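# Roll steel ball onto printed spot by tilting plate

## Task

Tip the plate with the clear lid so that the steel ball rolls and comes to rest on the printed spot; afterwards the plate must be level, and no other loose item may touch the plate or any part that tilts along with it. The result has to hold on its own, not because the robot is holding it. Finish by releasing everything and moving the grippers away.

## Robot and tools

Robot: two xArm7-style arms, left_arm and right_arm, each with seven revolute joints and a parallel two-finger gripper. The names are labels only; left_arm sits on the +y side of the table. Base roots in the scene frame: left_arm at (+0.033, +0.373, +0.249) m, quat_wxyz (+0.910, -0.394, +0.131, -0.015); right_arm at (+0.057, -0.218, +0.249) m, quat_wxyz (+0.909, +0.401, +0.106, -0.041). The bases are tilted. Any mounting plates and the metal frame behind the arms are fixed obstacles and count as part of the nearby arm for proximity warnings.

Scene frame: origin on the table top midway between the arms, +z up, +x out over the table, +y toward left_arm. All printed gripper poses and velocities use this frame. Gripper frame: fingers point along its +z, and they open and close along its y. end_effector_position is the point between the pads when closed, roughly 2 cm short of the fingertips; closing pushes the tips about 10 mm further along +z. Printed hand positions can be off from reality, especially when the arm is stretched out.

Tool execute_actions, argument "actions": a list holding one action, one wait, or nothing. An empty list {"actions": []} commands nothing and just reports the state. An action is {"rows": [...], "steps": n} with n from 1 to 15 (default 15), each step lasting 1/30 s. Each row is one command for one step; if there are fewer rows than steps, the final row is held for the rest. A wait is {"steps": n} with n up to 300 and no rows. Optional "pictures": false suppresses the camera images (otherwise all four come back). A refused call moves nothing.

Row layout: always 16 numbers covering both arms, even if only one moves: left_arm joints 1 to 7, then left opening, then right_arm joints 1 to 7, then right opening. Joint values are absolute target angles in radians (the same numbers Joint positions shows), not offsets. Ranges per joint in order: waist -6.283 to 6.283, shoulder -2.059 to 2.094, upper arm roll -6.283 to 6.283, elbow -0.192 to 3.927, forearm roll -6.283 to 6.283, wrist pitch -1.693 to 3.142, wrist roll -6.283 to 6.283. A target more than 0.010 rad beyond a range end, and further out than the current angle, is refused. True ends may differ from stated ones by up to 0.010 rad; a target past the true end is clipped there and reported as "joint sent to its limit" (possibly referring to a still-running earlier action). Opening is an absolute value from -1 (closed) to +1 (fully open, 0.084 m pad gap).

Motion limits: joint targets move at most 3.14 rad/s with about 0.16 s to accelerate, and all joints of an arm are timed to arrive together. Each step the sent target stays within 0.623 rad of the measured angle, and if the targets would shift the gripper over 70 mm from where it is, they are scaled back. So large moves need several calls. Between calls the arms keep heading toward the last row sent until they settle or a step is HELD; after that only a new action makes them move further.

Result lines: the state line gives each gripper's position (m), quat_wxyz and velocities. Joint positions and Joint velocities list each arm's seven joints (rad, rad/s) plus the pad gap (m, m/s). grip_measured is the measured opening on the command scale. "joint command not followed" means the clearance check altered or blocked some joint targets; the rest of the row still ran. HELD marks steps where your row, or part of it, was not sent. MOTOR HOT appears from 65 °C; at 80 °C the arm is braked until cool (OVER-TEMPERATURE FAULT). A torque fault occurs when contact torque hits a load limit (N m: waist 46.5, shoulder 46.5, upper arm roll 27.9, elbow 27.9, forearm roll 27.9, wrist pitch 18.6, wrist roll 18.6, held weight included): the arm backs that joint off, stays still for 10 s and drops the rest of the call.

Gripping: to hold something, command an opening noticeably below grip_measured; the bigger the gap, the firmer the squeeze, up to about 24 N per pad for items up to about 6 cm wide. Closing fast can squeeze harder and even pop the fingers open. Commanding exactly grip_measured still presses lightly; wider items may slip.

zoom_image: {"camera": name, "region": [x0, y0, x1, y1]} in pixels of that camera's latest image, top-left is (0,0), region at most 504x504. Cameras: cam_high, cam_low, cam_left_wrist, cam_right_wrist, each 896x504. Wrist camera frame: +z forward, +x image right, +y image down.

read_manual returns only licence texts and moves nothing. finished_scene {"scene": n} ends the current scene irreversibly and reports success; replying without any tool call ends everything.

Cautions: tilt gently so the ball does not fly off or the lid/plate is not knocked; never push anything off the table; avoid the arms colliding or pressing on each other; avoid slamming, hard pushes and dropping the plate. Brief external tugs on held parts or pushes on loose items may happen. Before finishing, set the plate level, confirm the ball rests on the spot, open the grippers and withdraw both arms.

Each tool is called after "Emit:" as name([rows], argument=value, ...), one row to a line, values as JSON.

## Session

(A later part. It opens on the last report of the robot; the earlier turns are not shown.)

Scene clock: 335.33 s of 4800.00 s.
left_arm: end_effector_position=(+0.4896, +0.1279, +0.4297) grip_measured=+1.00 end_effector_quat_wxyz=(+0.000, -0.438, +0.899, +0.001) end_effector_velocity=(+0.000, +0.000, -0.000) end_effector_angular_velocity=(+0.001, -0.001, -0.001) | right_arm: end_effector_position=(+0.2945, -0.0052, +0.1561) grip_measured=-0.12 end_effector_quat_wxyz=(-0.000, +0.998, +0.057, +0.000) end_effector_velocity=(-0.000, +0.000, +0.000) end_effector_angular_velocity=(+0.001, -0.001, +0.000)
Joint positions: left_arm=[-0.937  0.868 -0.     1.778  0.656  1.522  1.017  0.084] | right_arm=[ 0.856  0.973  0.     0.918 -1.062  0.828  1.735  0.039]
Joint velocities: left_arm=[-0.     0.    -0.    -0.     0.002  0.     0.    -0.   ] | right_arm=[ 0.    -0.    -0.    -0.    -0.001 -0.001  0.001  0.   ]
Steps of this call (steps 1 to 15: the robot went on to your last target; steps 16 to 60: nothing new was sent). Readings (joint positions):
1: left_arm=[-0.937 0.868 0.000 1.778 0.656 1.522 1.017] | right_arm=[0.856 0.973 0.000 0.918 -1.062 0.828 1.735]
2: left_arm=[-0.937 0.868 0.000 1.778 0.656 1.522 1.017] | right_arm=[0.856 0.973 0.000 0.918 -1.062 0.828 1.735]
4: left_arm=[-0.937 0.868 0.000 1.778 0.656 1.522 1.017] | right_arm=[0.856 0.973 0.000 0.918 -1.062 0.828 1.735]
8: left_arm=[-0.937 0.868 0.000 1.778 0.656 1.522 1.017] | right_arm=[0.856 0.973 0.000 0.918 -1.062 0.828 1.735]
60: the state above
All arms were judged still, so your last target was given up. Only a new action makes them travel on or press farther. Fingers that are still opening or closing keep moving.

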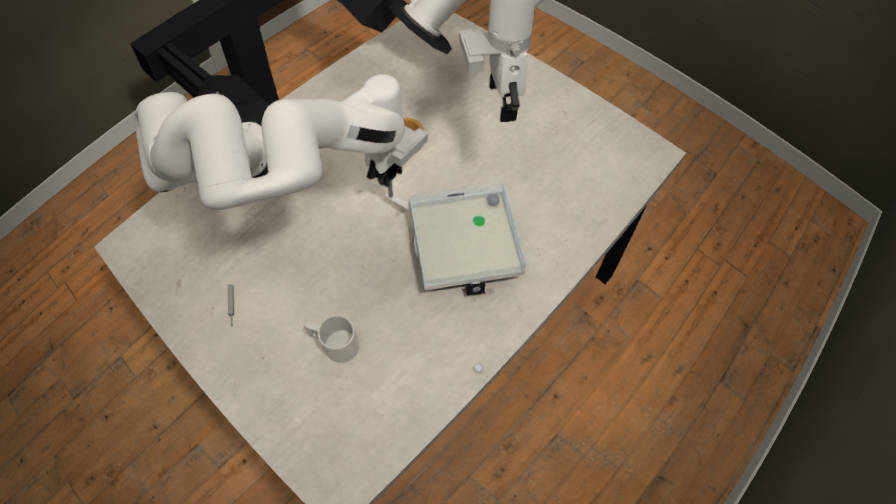

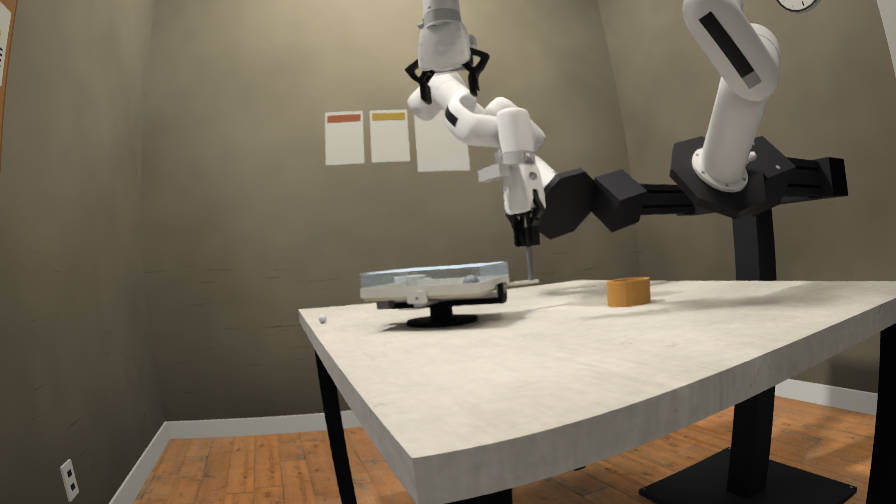

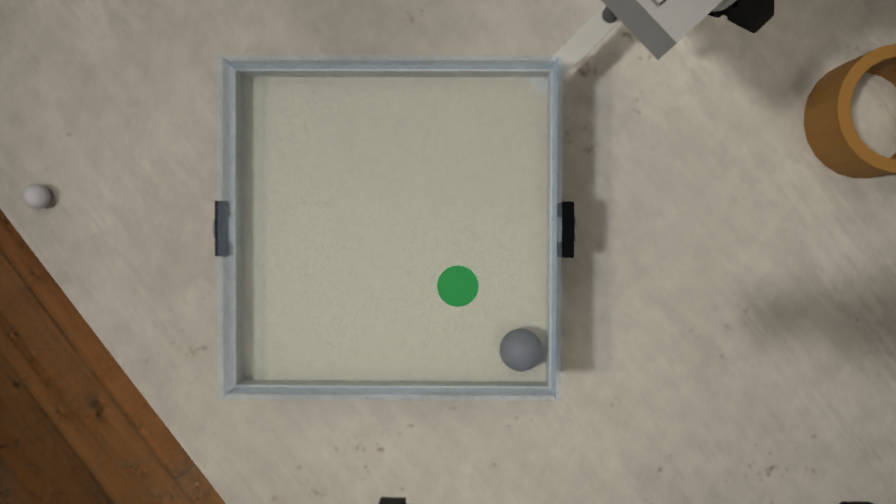

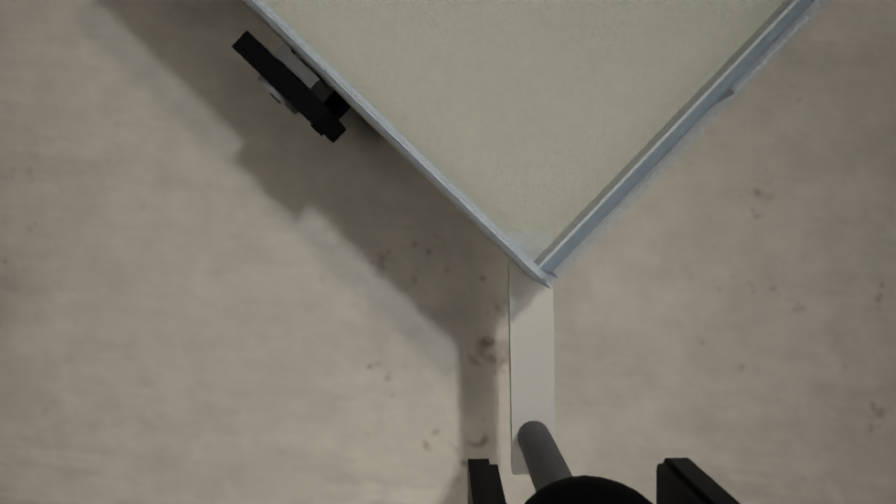

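Emit:
execute_actions([
  {"rows": [[-0.937,0.868,0,1.778,0.656,1.522,1.017,1,0.8341,0.9469,0,0.8890,-1.0944,0.7966,1.7448,-0.5]], "steps": 15},
], pictures=false)

Emit:
execute_actions([
  {"rows": [[-0.937,0.868,0,1.778,0.656,1.522,1.017,1,0.8341,0.9469,0,0.8890,-1.0944,0.7966,1.7448,-0.5]], "steps": 9},
], pictures=true)

Emit:
execute_actions([
  {"rows": [[-0.937,0.868,0,1.778,0.656,1.522,1.017,1,0.8491,0.9636,0,0.9091,-1.0715,0.8183,1.7369,-0.5]], "steps": 15},
], pictures=true)

Emit:
execute_actions([
  {"rows": [[-0.937,0.868,0,1.778,0.656,1.522,1.017,1,0.8491,0.9636,0,0.9091,-1.0715,0.8183,1.7369,-0.5]], "steps": 15},
], pictures=false)

Emit:
execute_actions([
  {"steps": 60},
], pictures=true)

Scene clock: 377.50 s of 4800.00 s.
left_arm: end_effector_position=(+0.4896, +0.1279, +0.4297) grip_measured=+1.00 end_effector_quat_wxyz=(+0.000, -0.438, +0.899, +0.001) end_effector_velocity=(+0.001, +0.001, -0.000) end_effector_angular_velocity=(+0.001, -0.001, +0.002) | right_arm: end_effector_position=(+0.2951, -0.0078, +0.1568) grip_measured=-0.12 end_effector_quat_wxyz=(-0.016, +0.998, +0.057, -0.001) end_effector_velocity=(+0.000, +0.000, +0.000) end_effector_angular_velocity=(+0.003, -0.001, +0.001)
Joint positions: left_arm=[-0.937  0.868  0.     1.778  0.656  1.522  1.017  0.084] | right_arm=[ 0.834  0.947 -0.     0.89  -1.094  0.797  1.745  0.039]
Joint velocities: left_arm=[ 0.001 -0.     0.001 -0.     0.001 -0.    -0.001 -0.   ] | right_arm=[-0.002 -0.002  0.    -0.002 -0.004 -0.003  0.001 -0.   ]
Steps of this call (steps 1 to 90: nothing new was sent; then 38.67 s passed at rest; steps 91 to 105: all 15 steps of this action). Readings (joint positions):
91: left_arm=[-0.937 0.868 -0.000 1.778 0.656 1.522 1.017] | right_arm=[0.855 0.972 0.000 0.918 -1.063 0.828 1.735]
92: left_arm=[-0.937 0.868 0.000 1.778 0.656 1.522 1.017] | right_arm=[0.853 0.970 0.000 0.915 -1.067 0.824 1.736]
94: left_arm=[-0.937 0.868 0.000 1.778 0.656 1.522 1.017] | right_arm=[0.844 0.959 0.000 0.903 -1.079 0.811 1.740]
98: left_arm=[-0.937 0.868 -0.000 1.778 0.656 1.522 1.017] | right_arm=[0.836 0.949 0.000 0.892 -1.091 0.800 1.744]
105: the state above

Scene clock: 377.80 s of 4800.00 s.
left_arm: end_effector_position=(+0.4896, +0.1279, +0.4297) grip_measured=+1.00 end_effector_quat_wxyz=(+0.000, -0.438, +0.899, +0.001) end_effector_velocity=(-0.001, -0.000, +0.000) end_effector_angular_velocity=(-0.001, +0.002, -0.000) | right_arm: end_effector_position=(+0.2950, -0.0079, +0.1567) grip_measured=-0.12 end_effector_quat_wxyz=(-0.016, +0.998, +0.057, -0.001) end_effector_velocity=(-0.000, -0.000, -0.000) end_effector_angular_velocity=(-0.000, +0.001, -0.001)
Joint positions: left_arm=[-0.937  0.868  0.     1.778  0.656  1.522  1.017  0.084] | right_arm=[ 0.834  0.947 -0.     0.889 -1.094  0.797  1.745  0.039]
Joint velocities: left_arm=[ 0.     0.    -0.001  0.    -0.001  0.    -0.001  0.   ] | right_arm=[-0.    -0.    -0.    -0.     0.001  0.    -0.    -0.   ]
Steps of this call (steps 1 to 9: all 9 steps of this action). Readings (joint positions):
1: left_arm=[-0.937 0.868 -0.000 1.778 0.656 1.522 1.017] | right_arm=[0.834 0.947 -0.000 0.890 -1.094 0.797 1.745]
2: left_arm=[-0.937 0.868 -0.000 1.778 0.656 1.522 1.017] | right_arm=[0.834 0.947 -0.000 0.890 -1.094 0.797 1.745]
4: left_arm=[-0.937 0.868 -0.000 1.778 0.656 1.522 1.017] | right_arm=[0.834 0.947 -0.000 0.889 -1.094 0.797 1.745]
8: left_arm=[-0.937 0.868 -0.000 1.778 0.656 1.522 1.017] | right_arm=[0.834 0.947 -0.000 0.889 -1.094 0.797 1.745]
9: the state above

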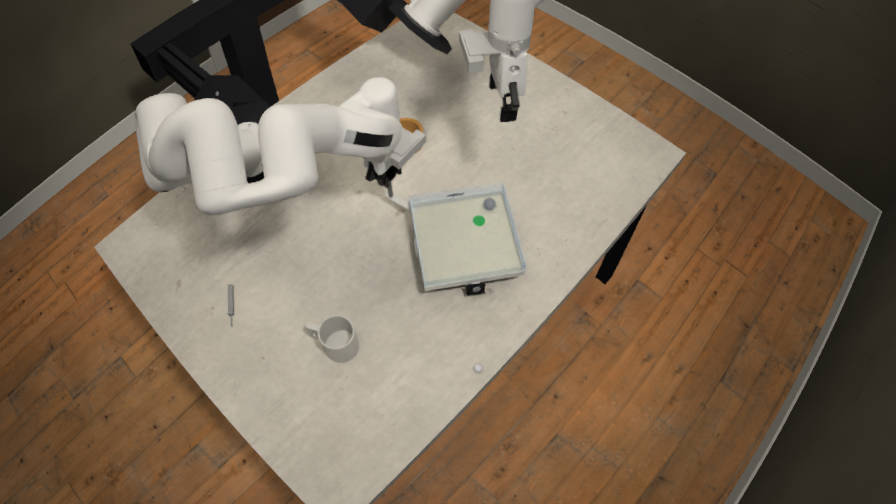

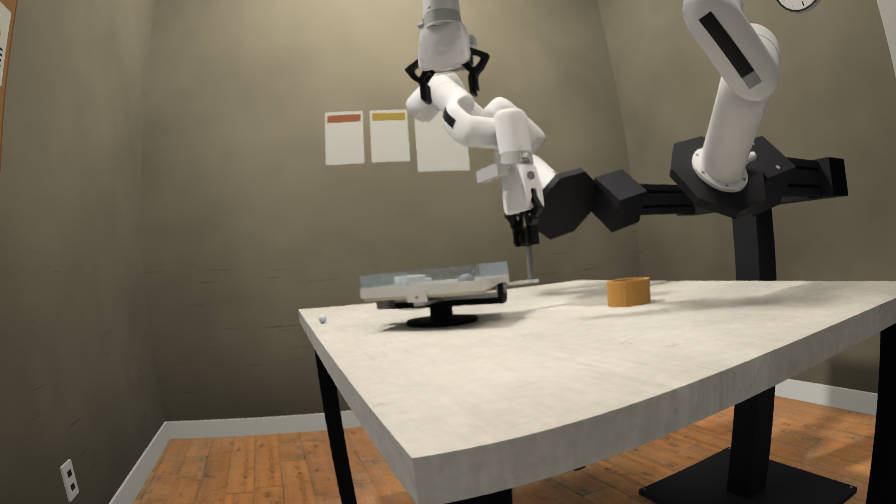

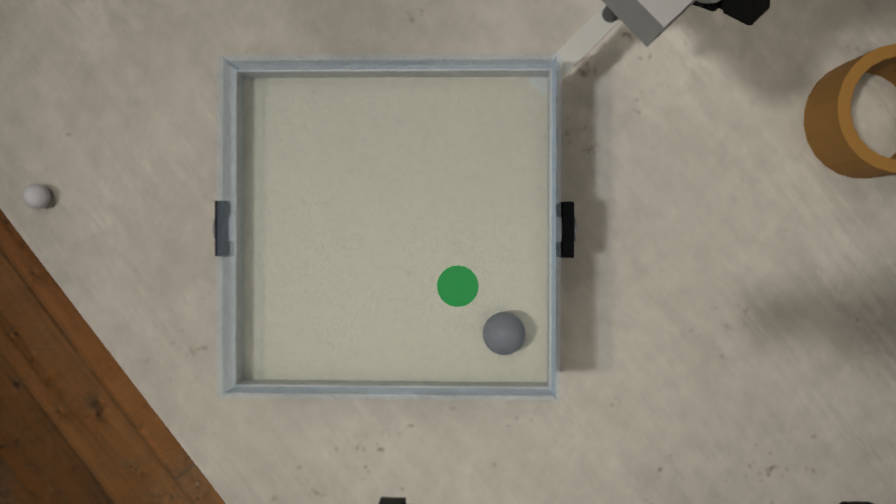

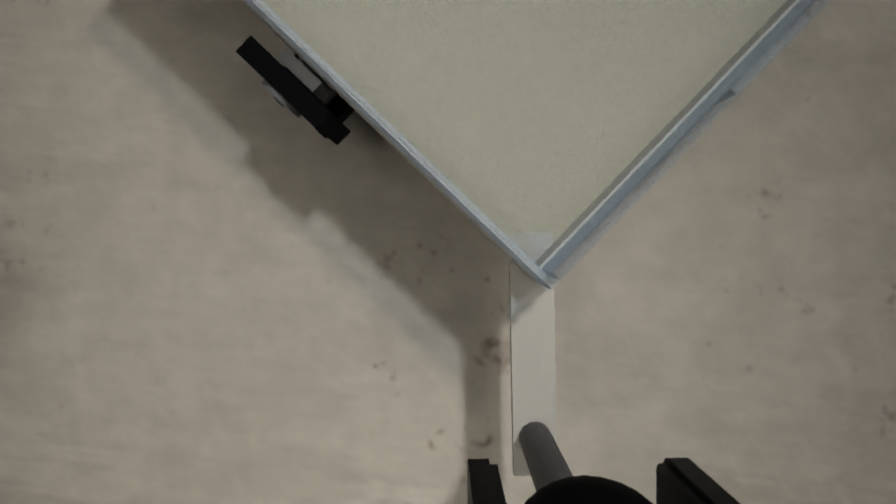

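Scene clock: 378.30 s of 4800.00 s.
left_arm: end_effector_position=(+0.4896, +0.1279, +0.4297) grip_measured=+1.00 end_effector_quat_wxyz=(+0.000, -0.438, +0.899, +0.001) end_effector_velocity=(+0.001, +0.001, -0.000) end_effector_angular_velocity=(+0.003, -0.001, +0.002) | right_arm: end_effector_position=(+0.2948, -0.0062, +0.1565) grip_measured=-0.12 end_effector_quat_wxyz=(-0.005, +0.998, +0.057, -0.000) end_effector_velocity=(+0.001, +0.001, +0.000) end_effector_angular_velocity=(-0.000, -0.001, -0.000)
Joint positions: left_arm=[-0.937  0.868  0.     1.778  0.656  1.522  1.017  0.084] | right_arm=[ 0.849  0.963 -0.     0.909 -1.072  0.818  1.737  0.039]
Joint velocities: left_arm=[ 0.    -0.     0.001  0.     0.002  0.002 -0.001 -0.   ] | right_arm=[ 0.001  0.001  0.     0.003  0.001  0.002 -0.001  0.   ]
Steps of this call (steps 1 to 15: all 15 steps of this action). Readings (joint positions):
1: left_arm=[-0.937 0.868 0.000 1.778 0.656 1.522 1.017] | right_arm=[0.834 0.947 -0.000 0.889 -1.094 0.797 1.745]
2: left_arm=[-0.937 0.868 0.000 1.778 0.656 1.522 1.017] | right_arm=[0.836 0.949 -0.000 0.892 -1.091 0.800 1.744]
4: left_arm=[-0.937 0.868 0.000 1.778 0.656 1.522 1.017] | right_arm=[0.842 0.956 -0.000 0.899 -1.082 0.808 1.741]
8: left_arm=[-0.937 0.868 0.000 1.778 0.656 1.522 1.017] | right_arm=[0.848 0.962 -0.000 0.907 -1.074 0.816 1.738]
15: the state above

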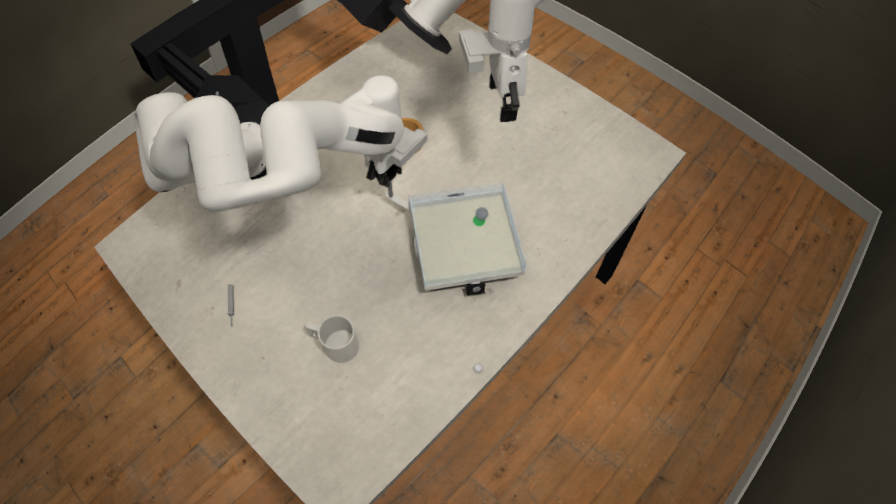

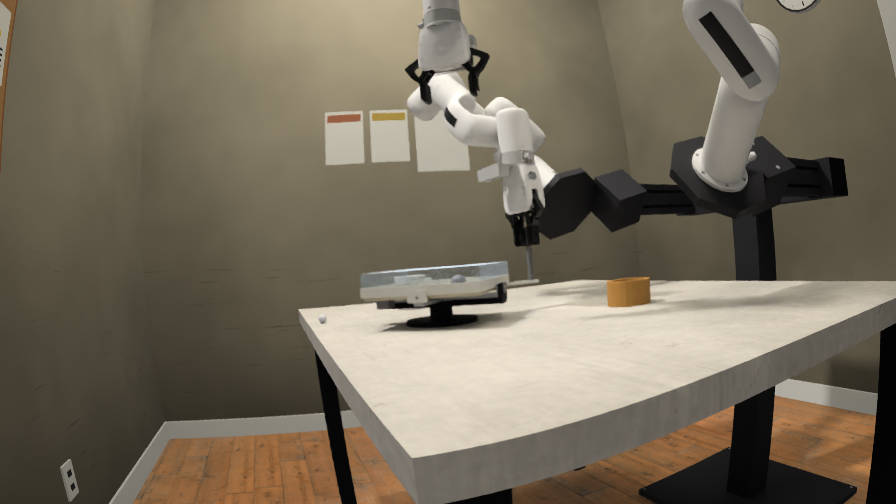

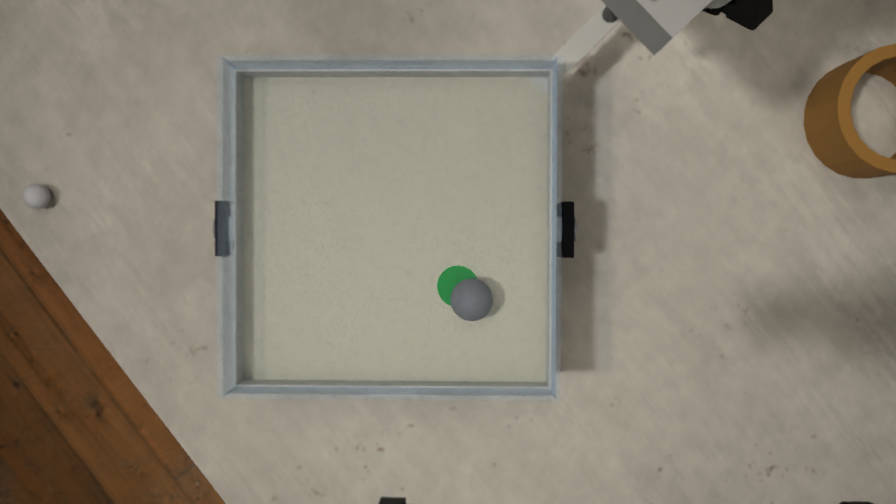

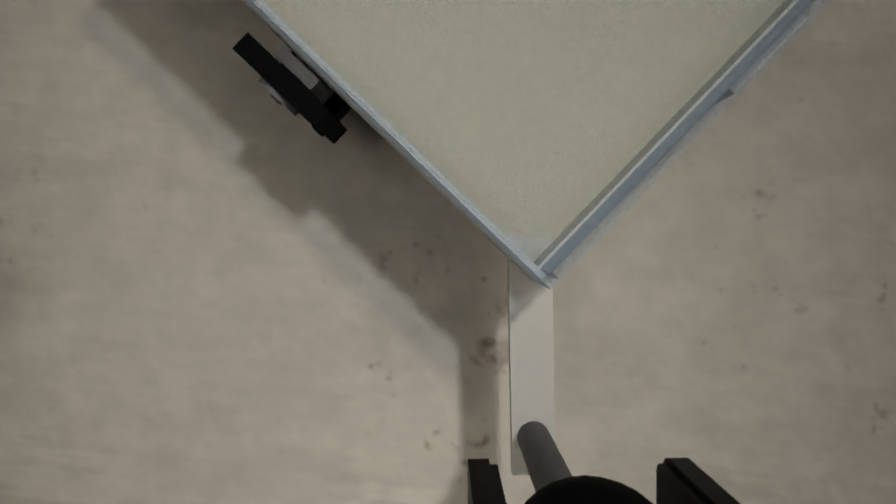

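Scene clock: 378.80 s of 4800.00 s.
left_arm: end_effector_position=(+0.4896, +0.1279, +0.4297) grip_measured=+1.00 end_effector_quat_wxyz=(+0.000, -0.438, +0.899, +0.001) end_effector_velocity=(+0.000, -0.000, +0.000) end_effector_angular_velocity=(-0.002, -0.001, +0.000) | right_arm: end_effector_position=(+0.2948, -0.0061, +0.1565) grip_measured=-0.12 end_effector_quat_wxyz=(-0.005, +0.998, +0.057, -0.000) end_effector_velocity=(-0.000, -0.000, -0.000) end_effector_angular_velocity=(-0.001, +0.000, +0.000)
Joint positions: left_arm=[-0.937  0.868 -0.     1.778  0.656  1.522  1.017  0.084] | right_arm=[ 0.849  0.964 -0.     0.909 -1.071  0.818  1.737  0.039]
Joint velocities: left_arm=[ 0.    -0.    -0.     0.     0.001 -0.002 -0.    -0.   ] | right_arm=[ 0.  0. -0. -0.  0. -0. -0. -0.]
Steps of this call (steps 1 to 15: all 15 steps of this action). Readings (joint positions):
1: left_arm=[-0.937 0.868 0.000 1.778 0.656 1.522 1.017] | right_arm=[0.849 0.964 -0.000 0.909 -1.072 0.818 1.737]
2: left_arm=[-0.937 0.868 0.000 1.778 0.656 1.522 1.017] | right_arm=[0.849 0.964 -0.000 0.909 -1.072 0.818 1.737]
4: left_arm=[-0.937 0.868 -0.000 1.778 0.656 1.522 1.017] | right_arm=[0.849 0.964 -0.000 0.909 -1.071 0.818 1.737]
8: left_arm=[-0.937 0.868 0.000 1.778 0.656 1.522 1.017] | right_arm=[0.849 0.964 -0.000 0.909 -1.071 0.818 1.737]
15: the state above

Scene clock: 380.80 s of 4800.00 s.
left_arm: end_effector_position=(+0.4896, +0.1279, +0.4297) grip_measured=+1.00 end_effector_quat_wxyz=(+0.000, -0.438, +0.899, +0.001) end_effector_velocity=(-0.000, -0.000, +0.000) end_effector_angular_velocity=(-0.001, +0.001, -0.001) | right_arm: end_effector_position=(+0.2949, -0.0060, +0.1566) grip_measured=-0.12 end_effector_quat_wxyz=(-0.005, +0.998, +0.057, +0.000) end_effector_velocity=(+0.000, +0.000, +0.000) end_effector_angular_velocity=(+0.000, -0.001, +0.000)
Joint positions: left_arm=[-0.937  0.868  0.     1.778  0.656  1.522  1.017  0.084] | right_arm=[ 0.849  0.964  0.     0.909 -1.071  0.818  1.737  0.039]
Joint velocities: left_arm=[-0.    -0.    -0.001 -0.001 -0.001 -0.     0.    -0.   ] | right_arm=[ 0.    -0.    -0.     0.001 -0.001  0.    -0.     0.   ]
Steps of this call (steps 1 to 15: the robot went on to your last target; steps 16 to 60: nothing new was sent). Readings (joint positions):
1: left_arm=[-0.937 0.868 0.000 1.778 0.656 1.522 1.017] | right_arm=[0.849 0.964 -0.000 0.909 -1.071 0.818 1.737]
2: left_arm=[-0.937 0.868 -0.000 1.778 0.656 1.522 1.017] | right_arm=[0.849 0.964 -0.000 0.909 -1.071 0.818 1.737]
4: left_arm=[-0.937 0.868 -0.000 1.778 0.656 1.522 1.017] | right_arm=[0.849 0.964 -0.000 0.909 -1.071 0.818 1.737]
8: left_arm=[-0.937 0.868 -0.000 1.778 0.656 1.522 1.017] | right_arm=[0.849 0.964 -0.000 0.909 -1.071 0.818 1.737]
60: the state above
All arms were judged still, so your last target was given up. Only a new action makes them travel on or press farther. Fingers that are still opening or closing keep moving.

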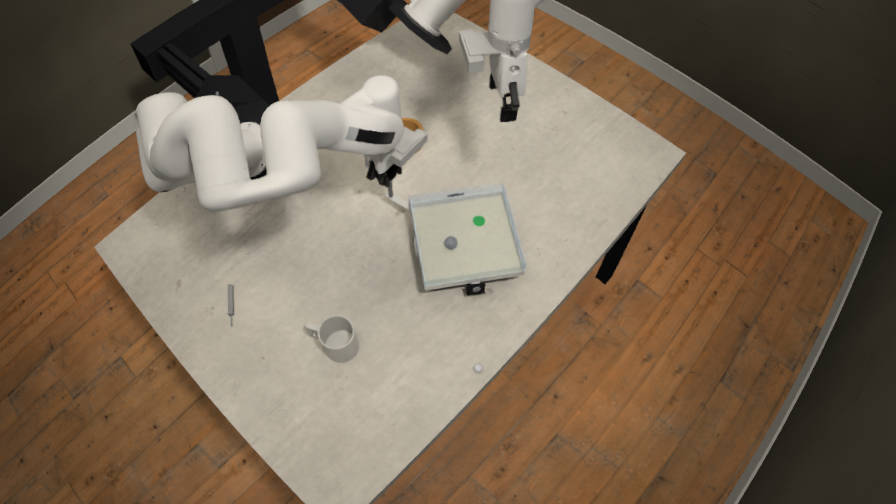

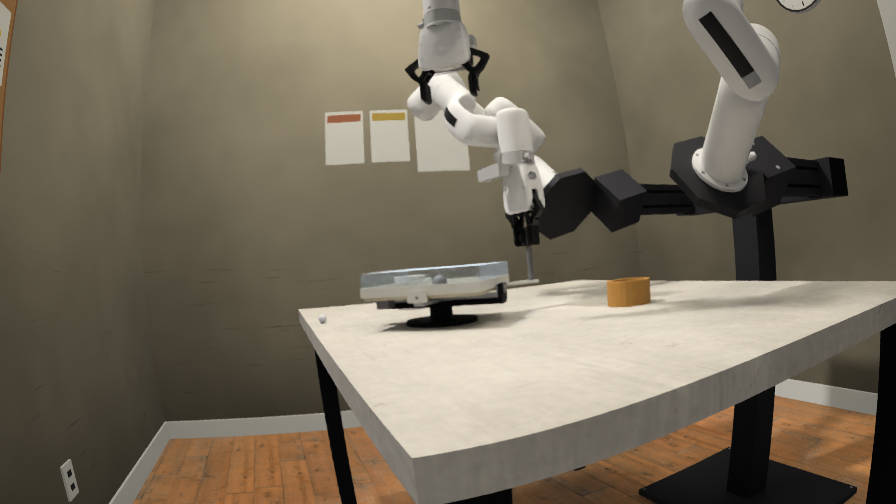

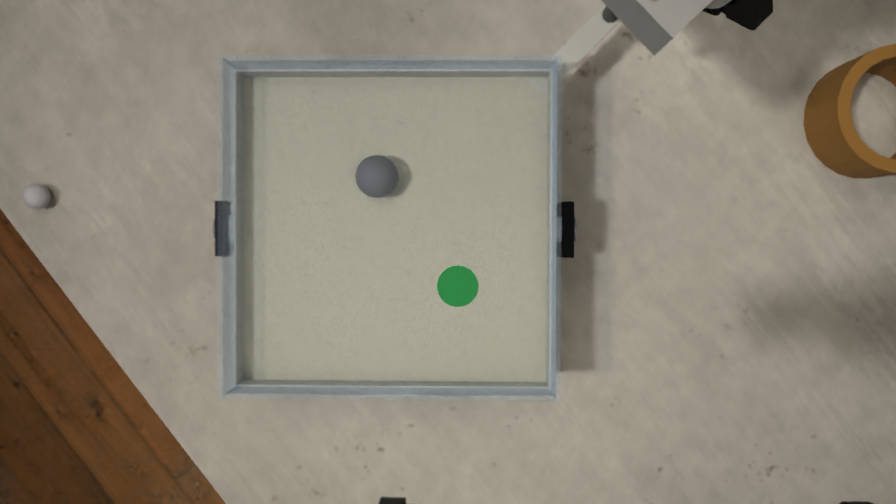

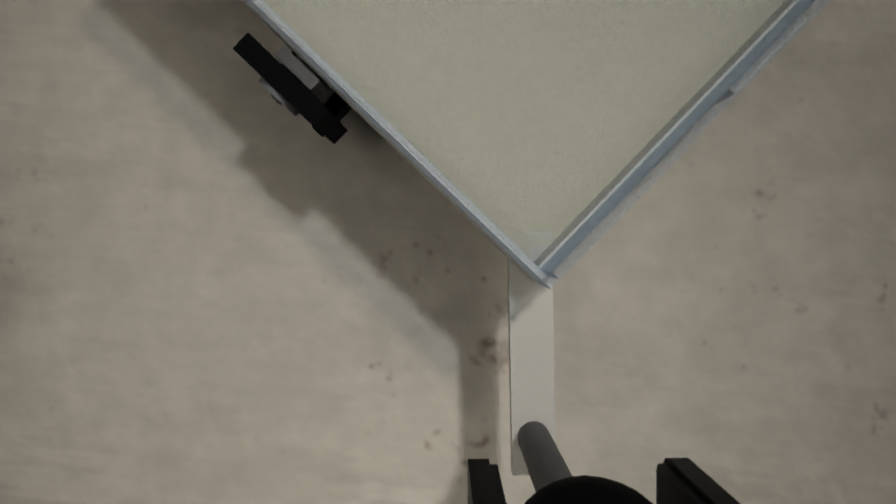

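Emit:
execute_actions([
  {"rows": [[-0.937,0.868,0,1.778,0.656,1.522,1.017,1,0.8530,0.9680,0,0.9144,-1.0654,0.8240,1.7349,-0.5]], "steps": 15},
], pictures=true)

Scene clock: 391.40 s of 4800.00 s.
left_arm: end_effector_position=(+0.4896, +0.1279, +0.4297) grip_measured=+1.00 end_effector_quat_wxyz=(+0.000, -0.438, +0.899, +0.001) end_effector_velocity=(+0.000, +0.000, -0.000) end_effector_angular_velocity=(+0.001, +0.001, +0.001) | right_arm: end_effector_position=(+0.2948, -0.0055, +0.1566) grip_measured=-0.12 end_effector_quat_wxyz=(-0.002, +0.998, +0.057, +0.000) end_effector_velocity=(+0.001, -0.000, -0.000) end_effector_angular_velocity=(-0.001, -0.000, -0.002)
Joint positions: left_arm=[-0.937  0.868  0.     1.778  0.656  1.522  1.017  0.084] | right_arm=[ 0.853  0.968  0.     0.914 -1.065  0.824  1.735  0.039]
Joint velocities: left_arm=[ 0.     0.     0.001 -0.    -0.001  0.001 -0.001 -0.   ] | right_arm=[ 0.     0.    -0.002  0.001  0.     0.     0.    -0.   ]
Steps of this call (steps 1 to 90: nothing new was sent; then 7.10 s passed at rest; steps 91 to 105: all 15 steps of this action). Readings (joint positions):
91: left_arm=[-0.937 0.868 0.000 1.778 0.656 1.522 1.017] | right_arm=[0.849 0.964 -0.000 0.909 -1.071 0.818 1.737]
92: left_arm=[-0.937 0.868 0.000 1.778 0.656 1.522 1.017] | right_arm=[0.850 0.964 -0.000 0.910 -1.070 0.819 1.737]
94: left_arm=[-0.937 0.868 0.000 1.778 0.656 1.522 1.017] | right_arm=[0.851 0.966 0.000 0.912 -1.068 0.821 1.736]
98: left_arm=[-0.937 0.868 -0.000 1.778 0.656 1.522 1.017] | right_arm=[0.853 0.968 0.000 0.914 -1.066 0.823 1.735]
105: the state above

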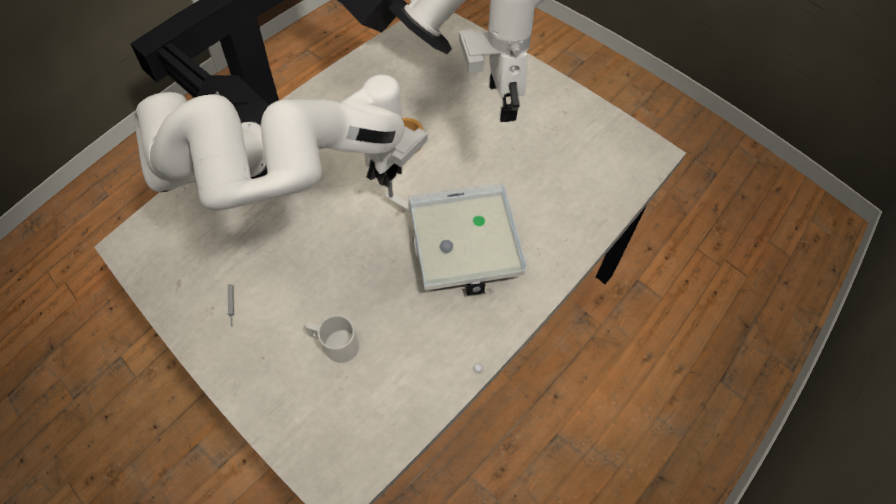

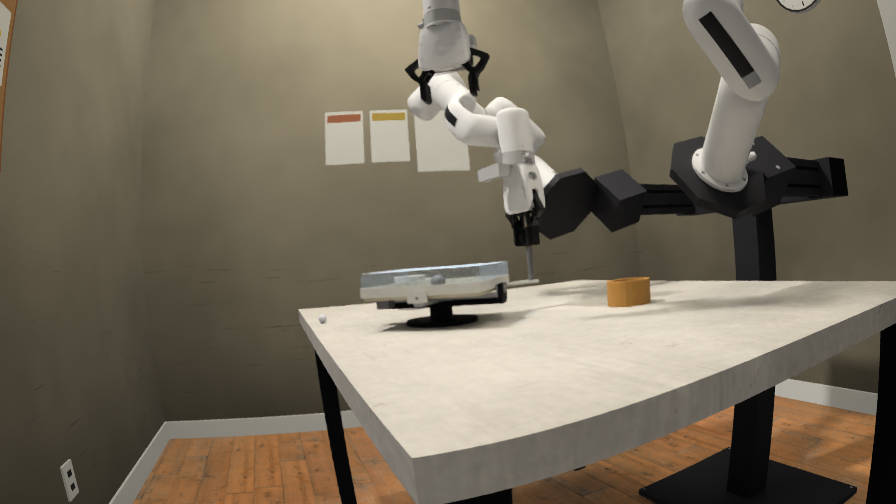

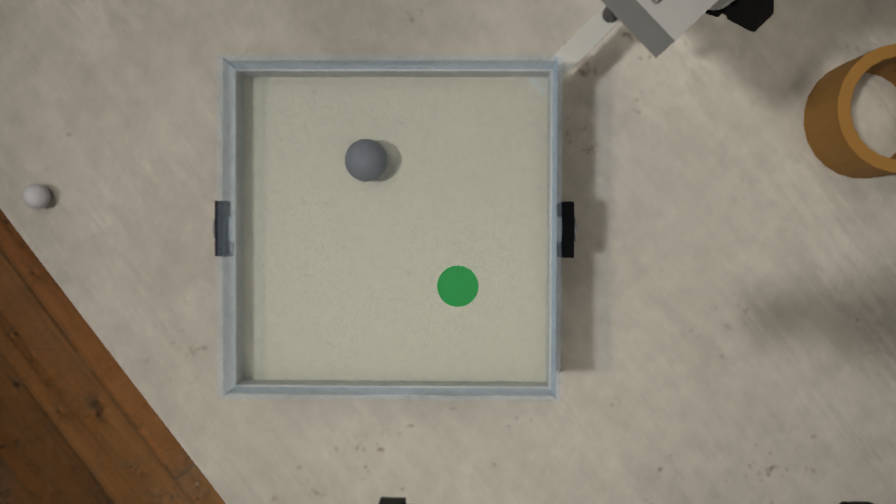

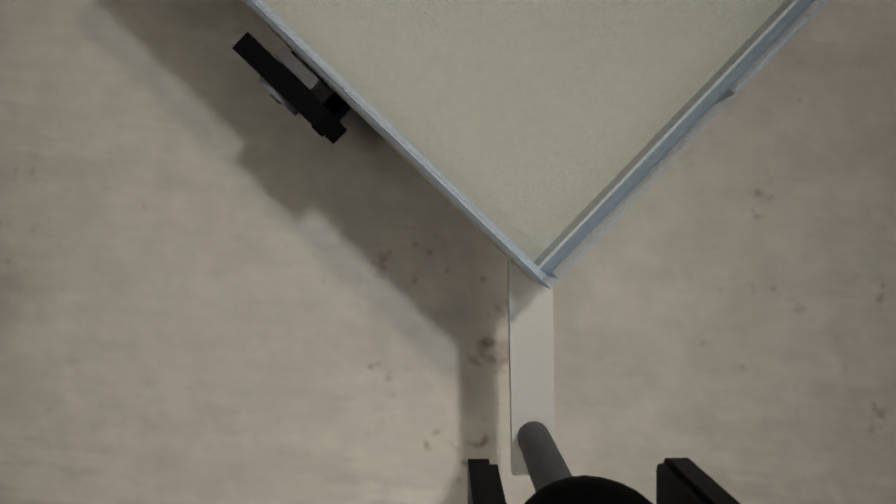

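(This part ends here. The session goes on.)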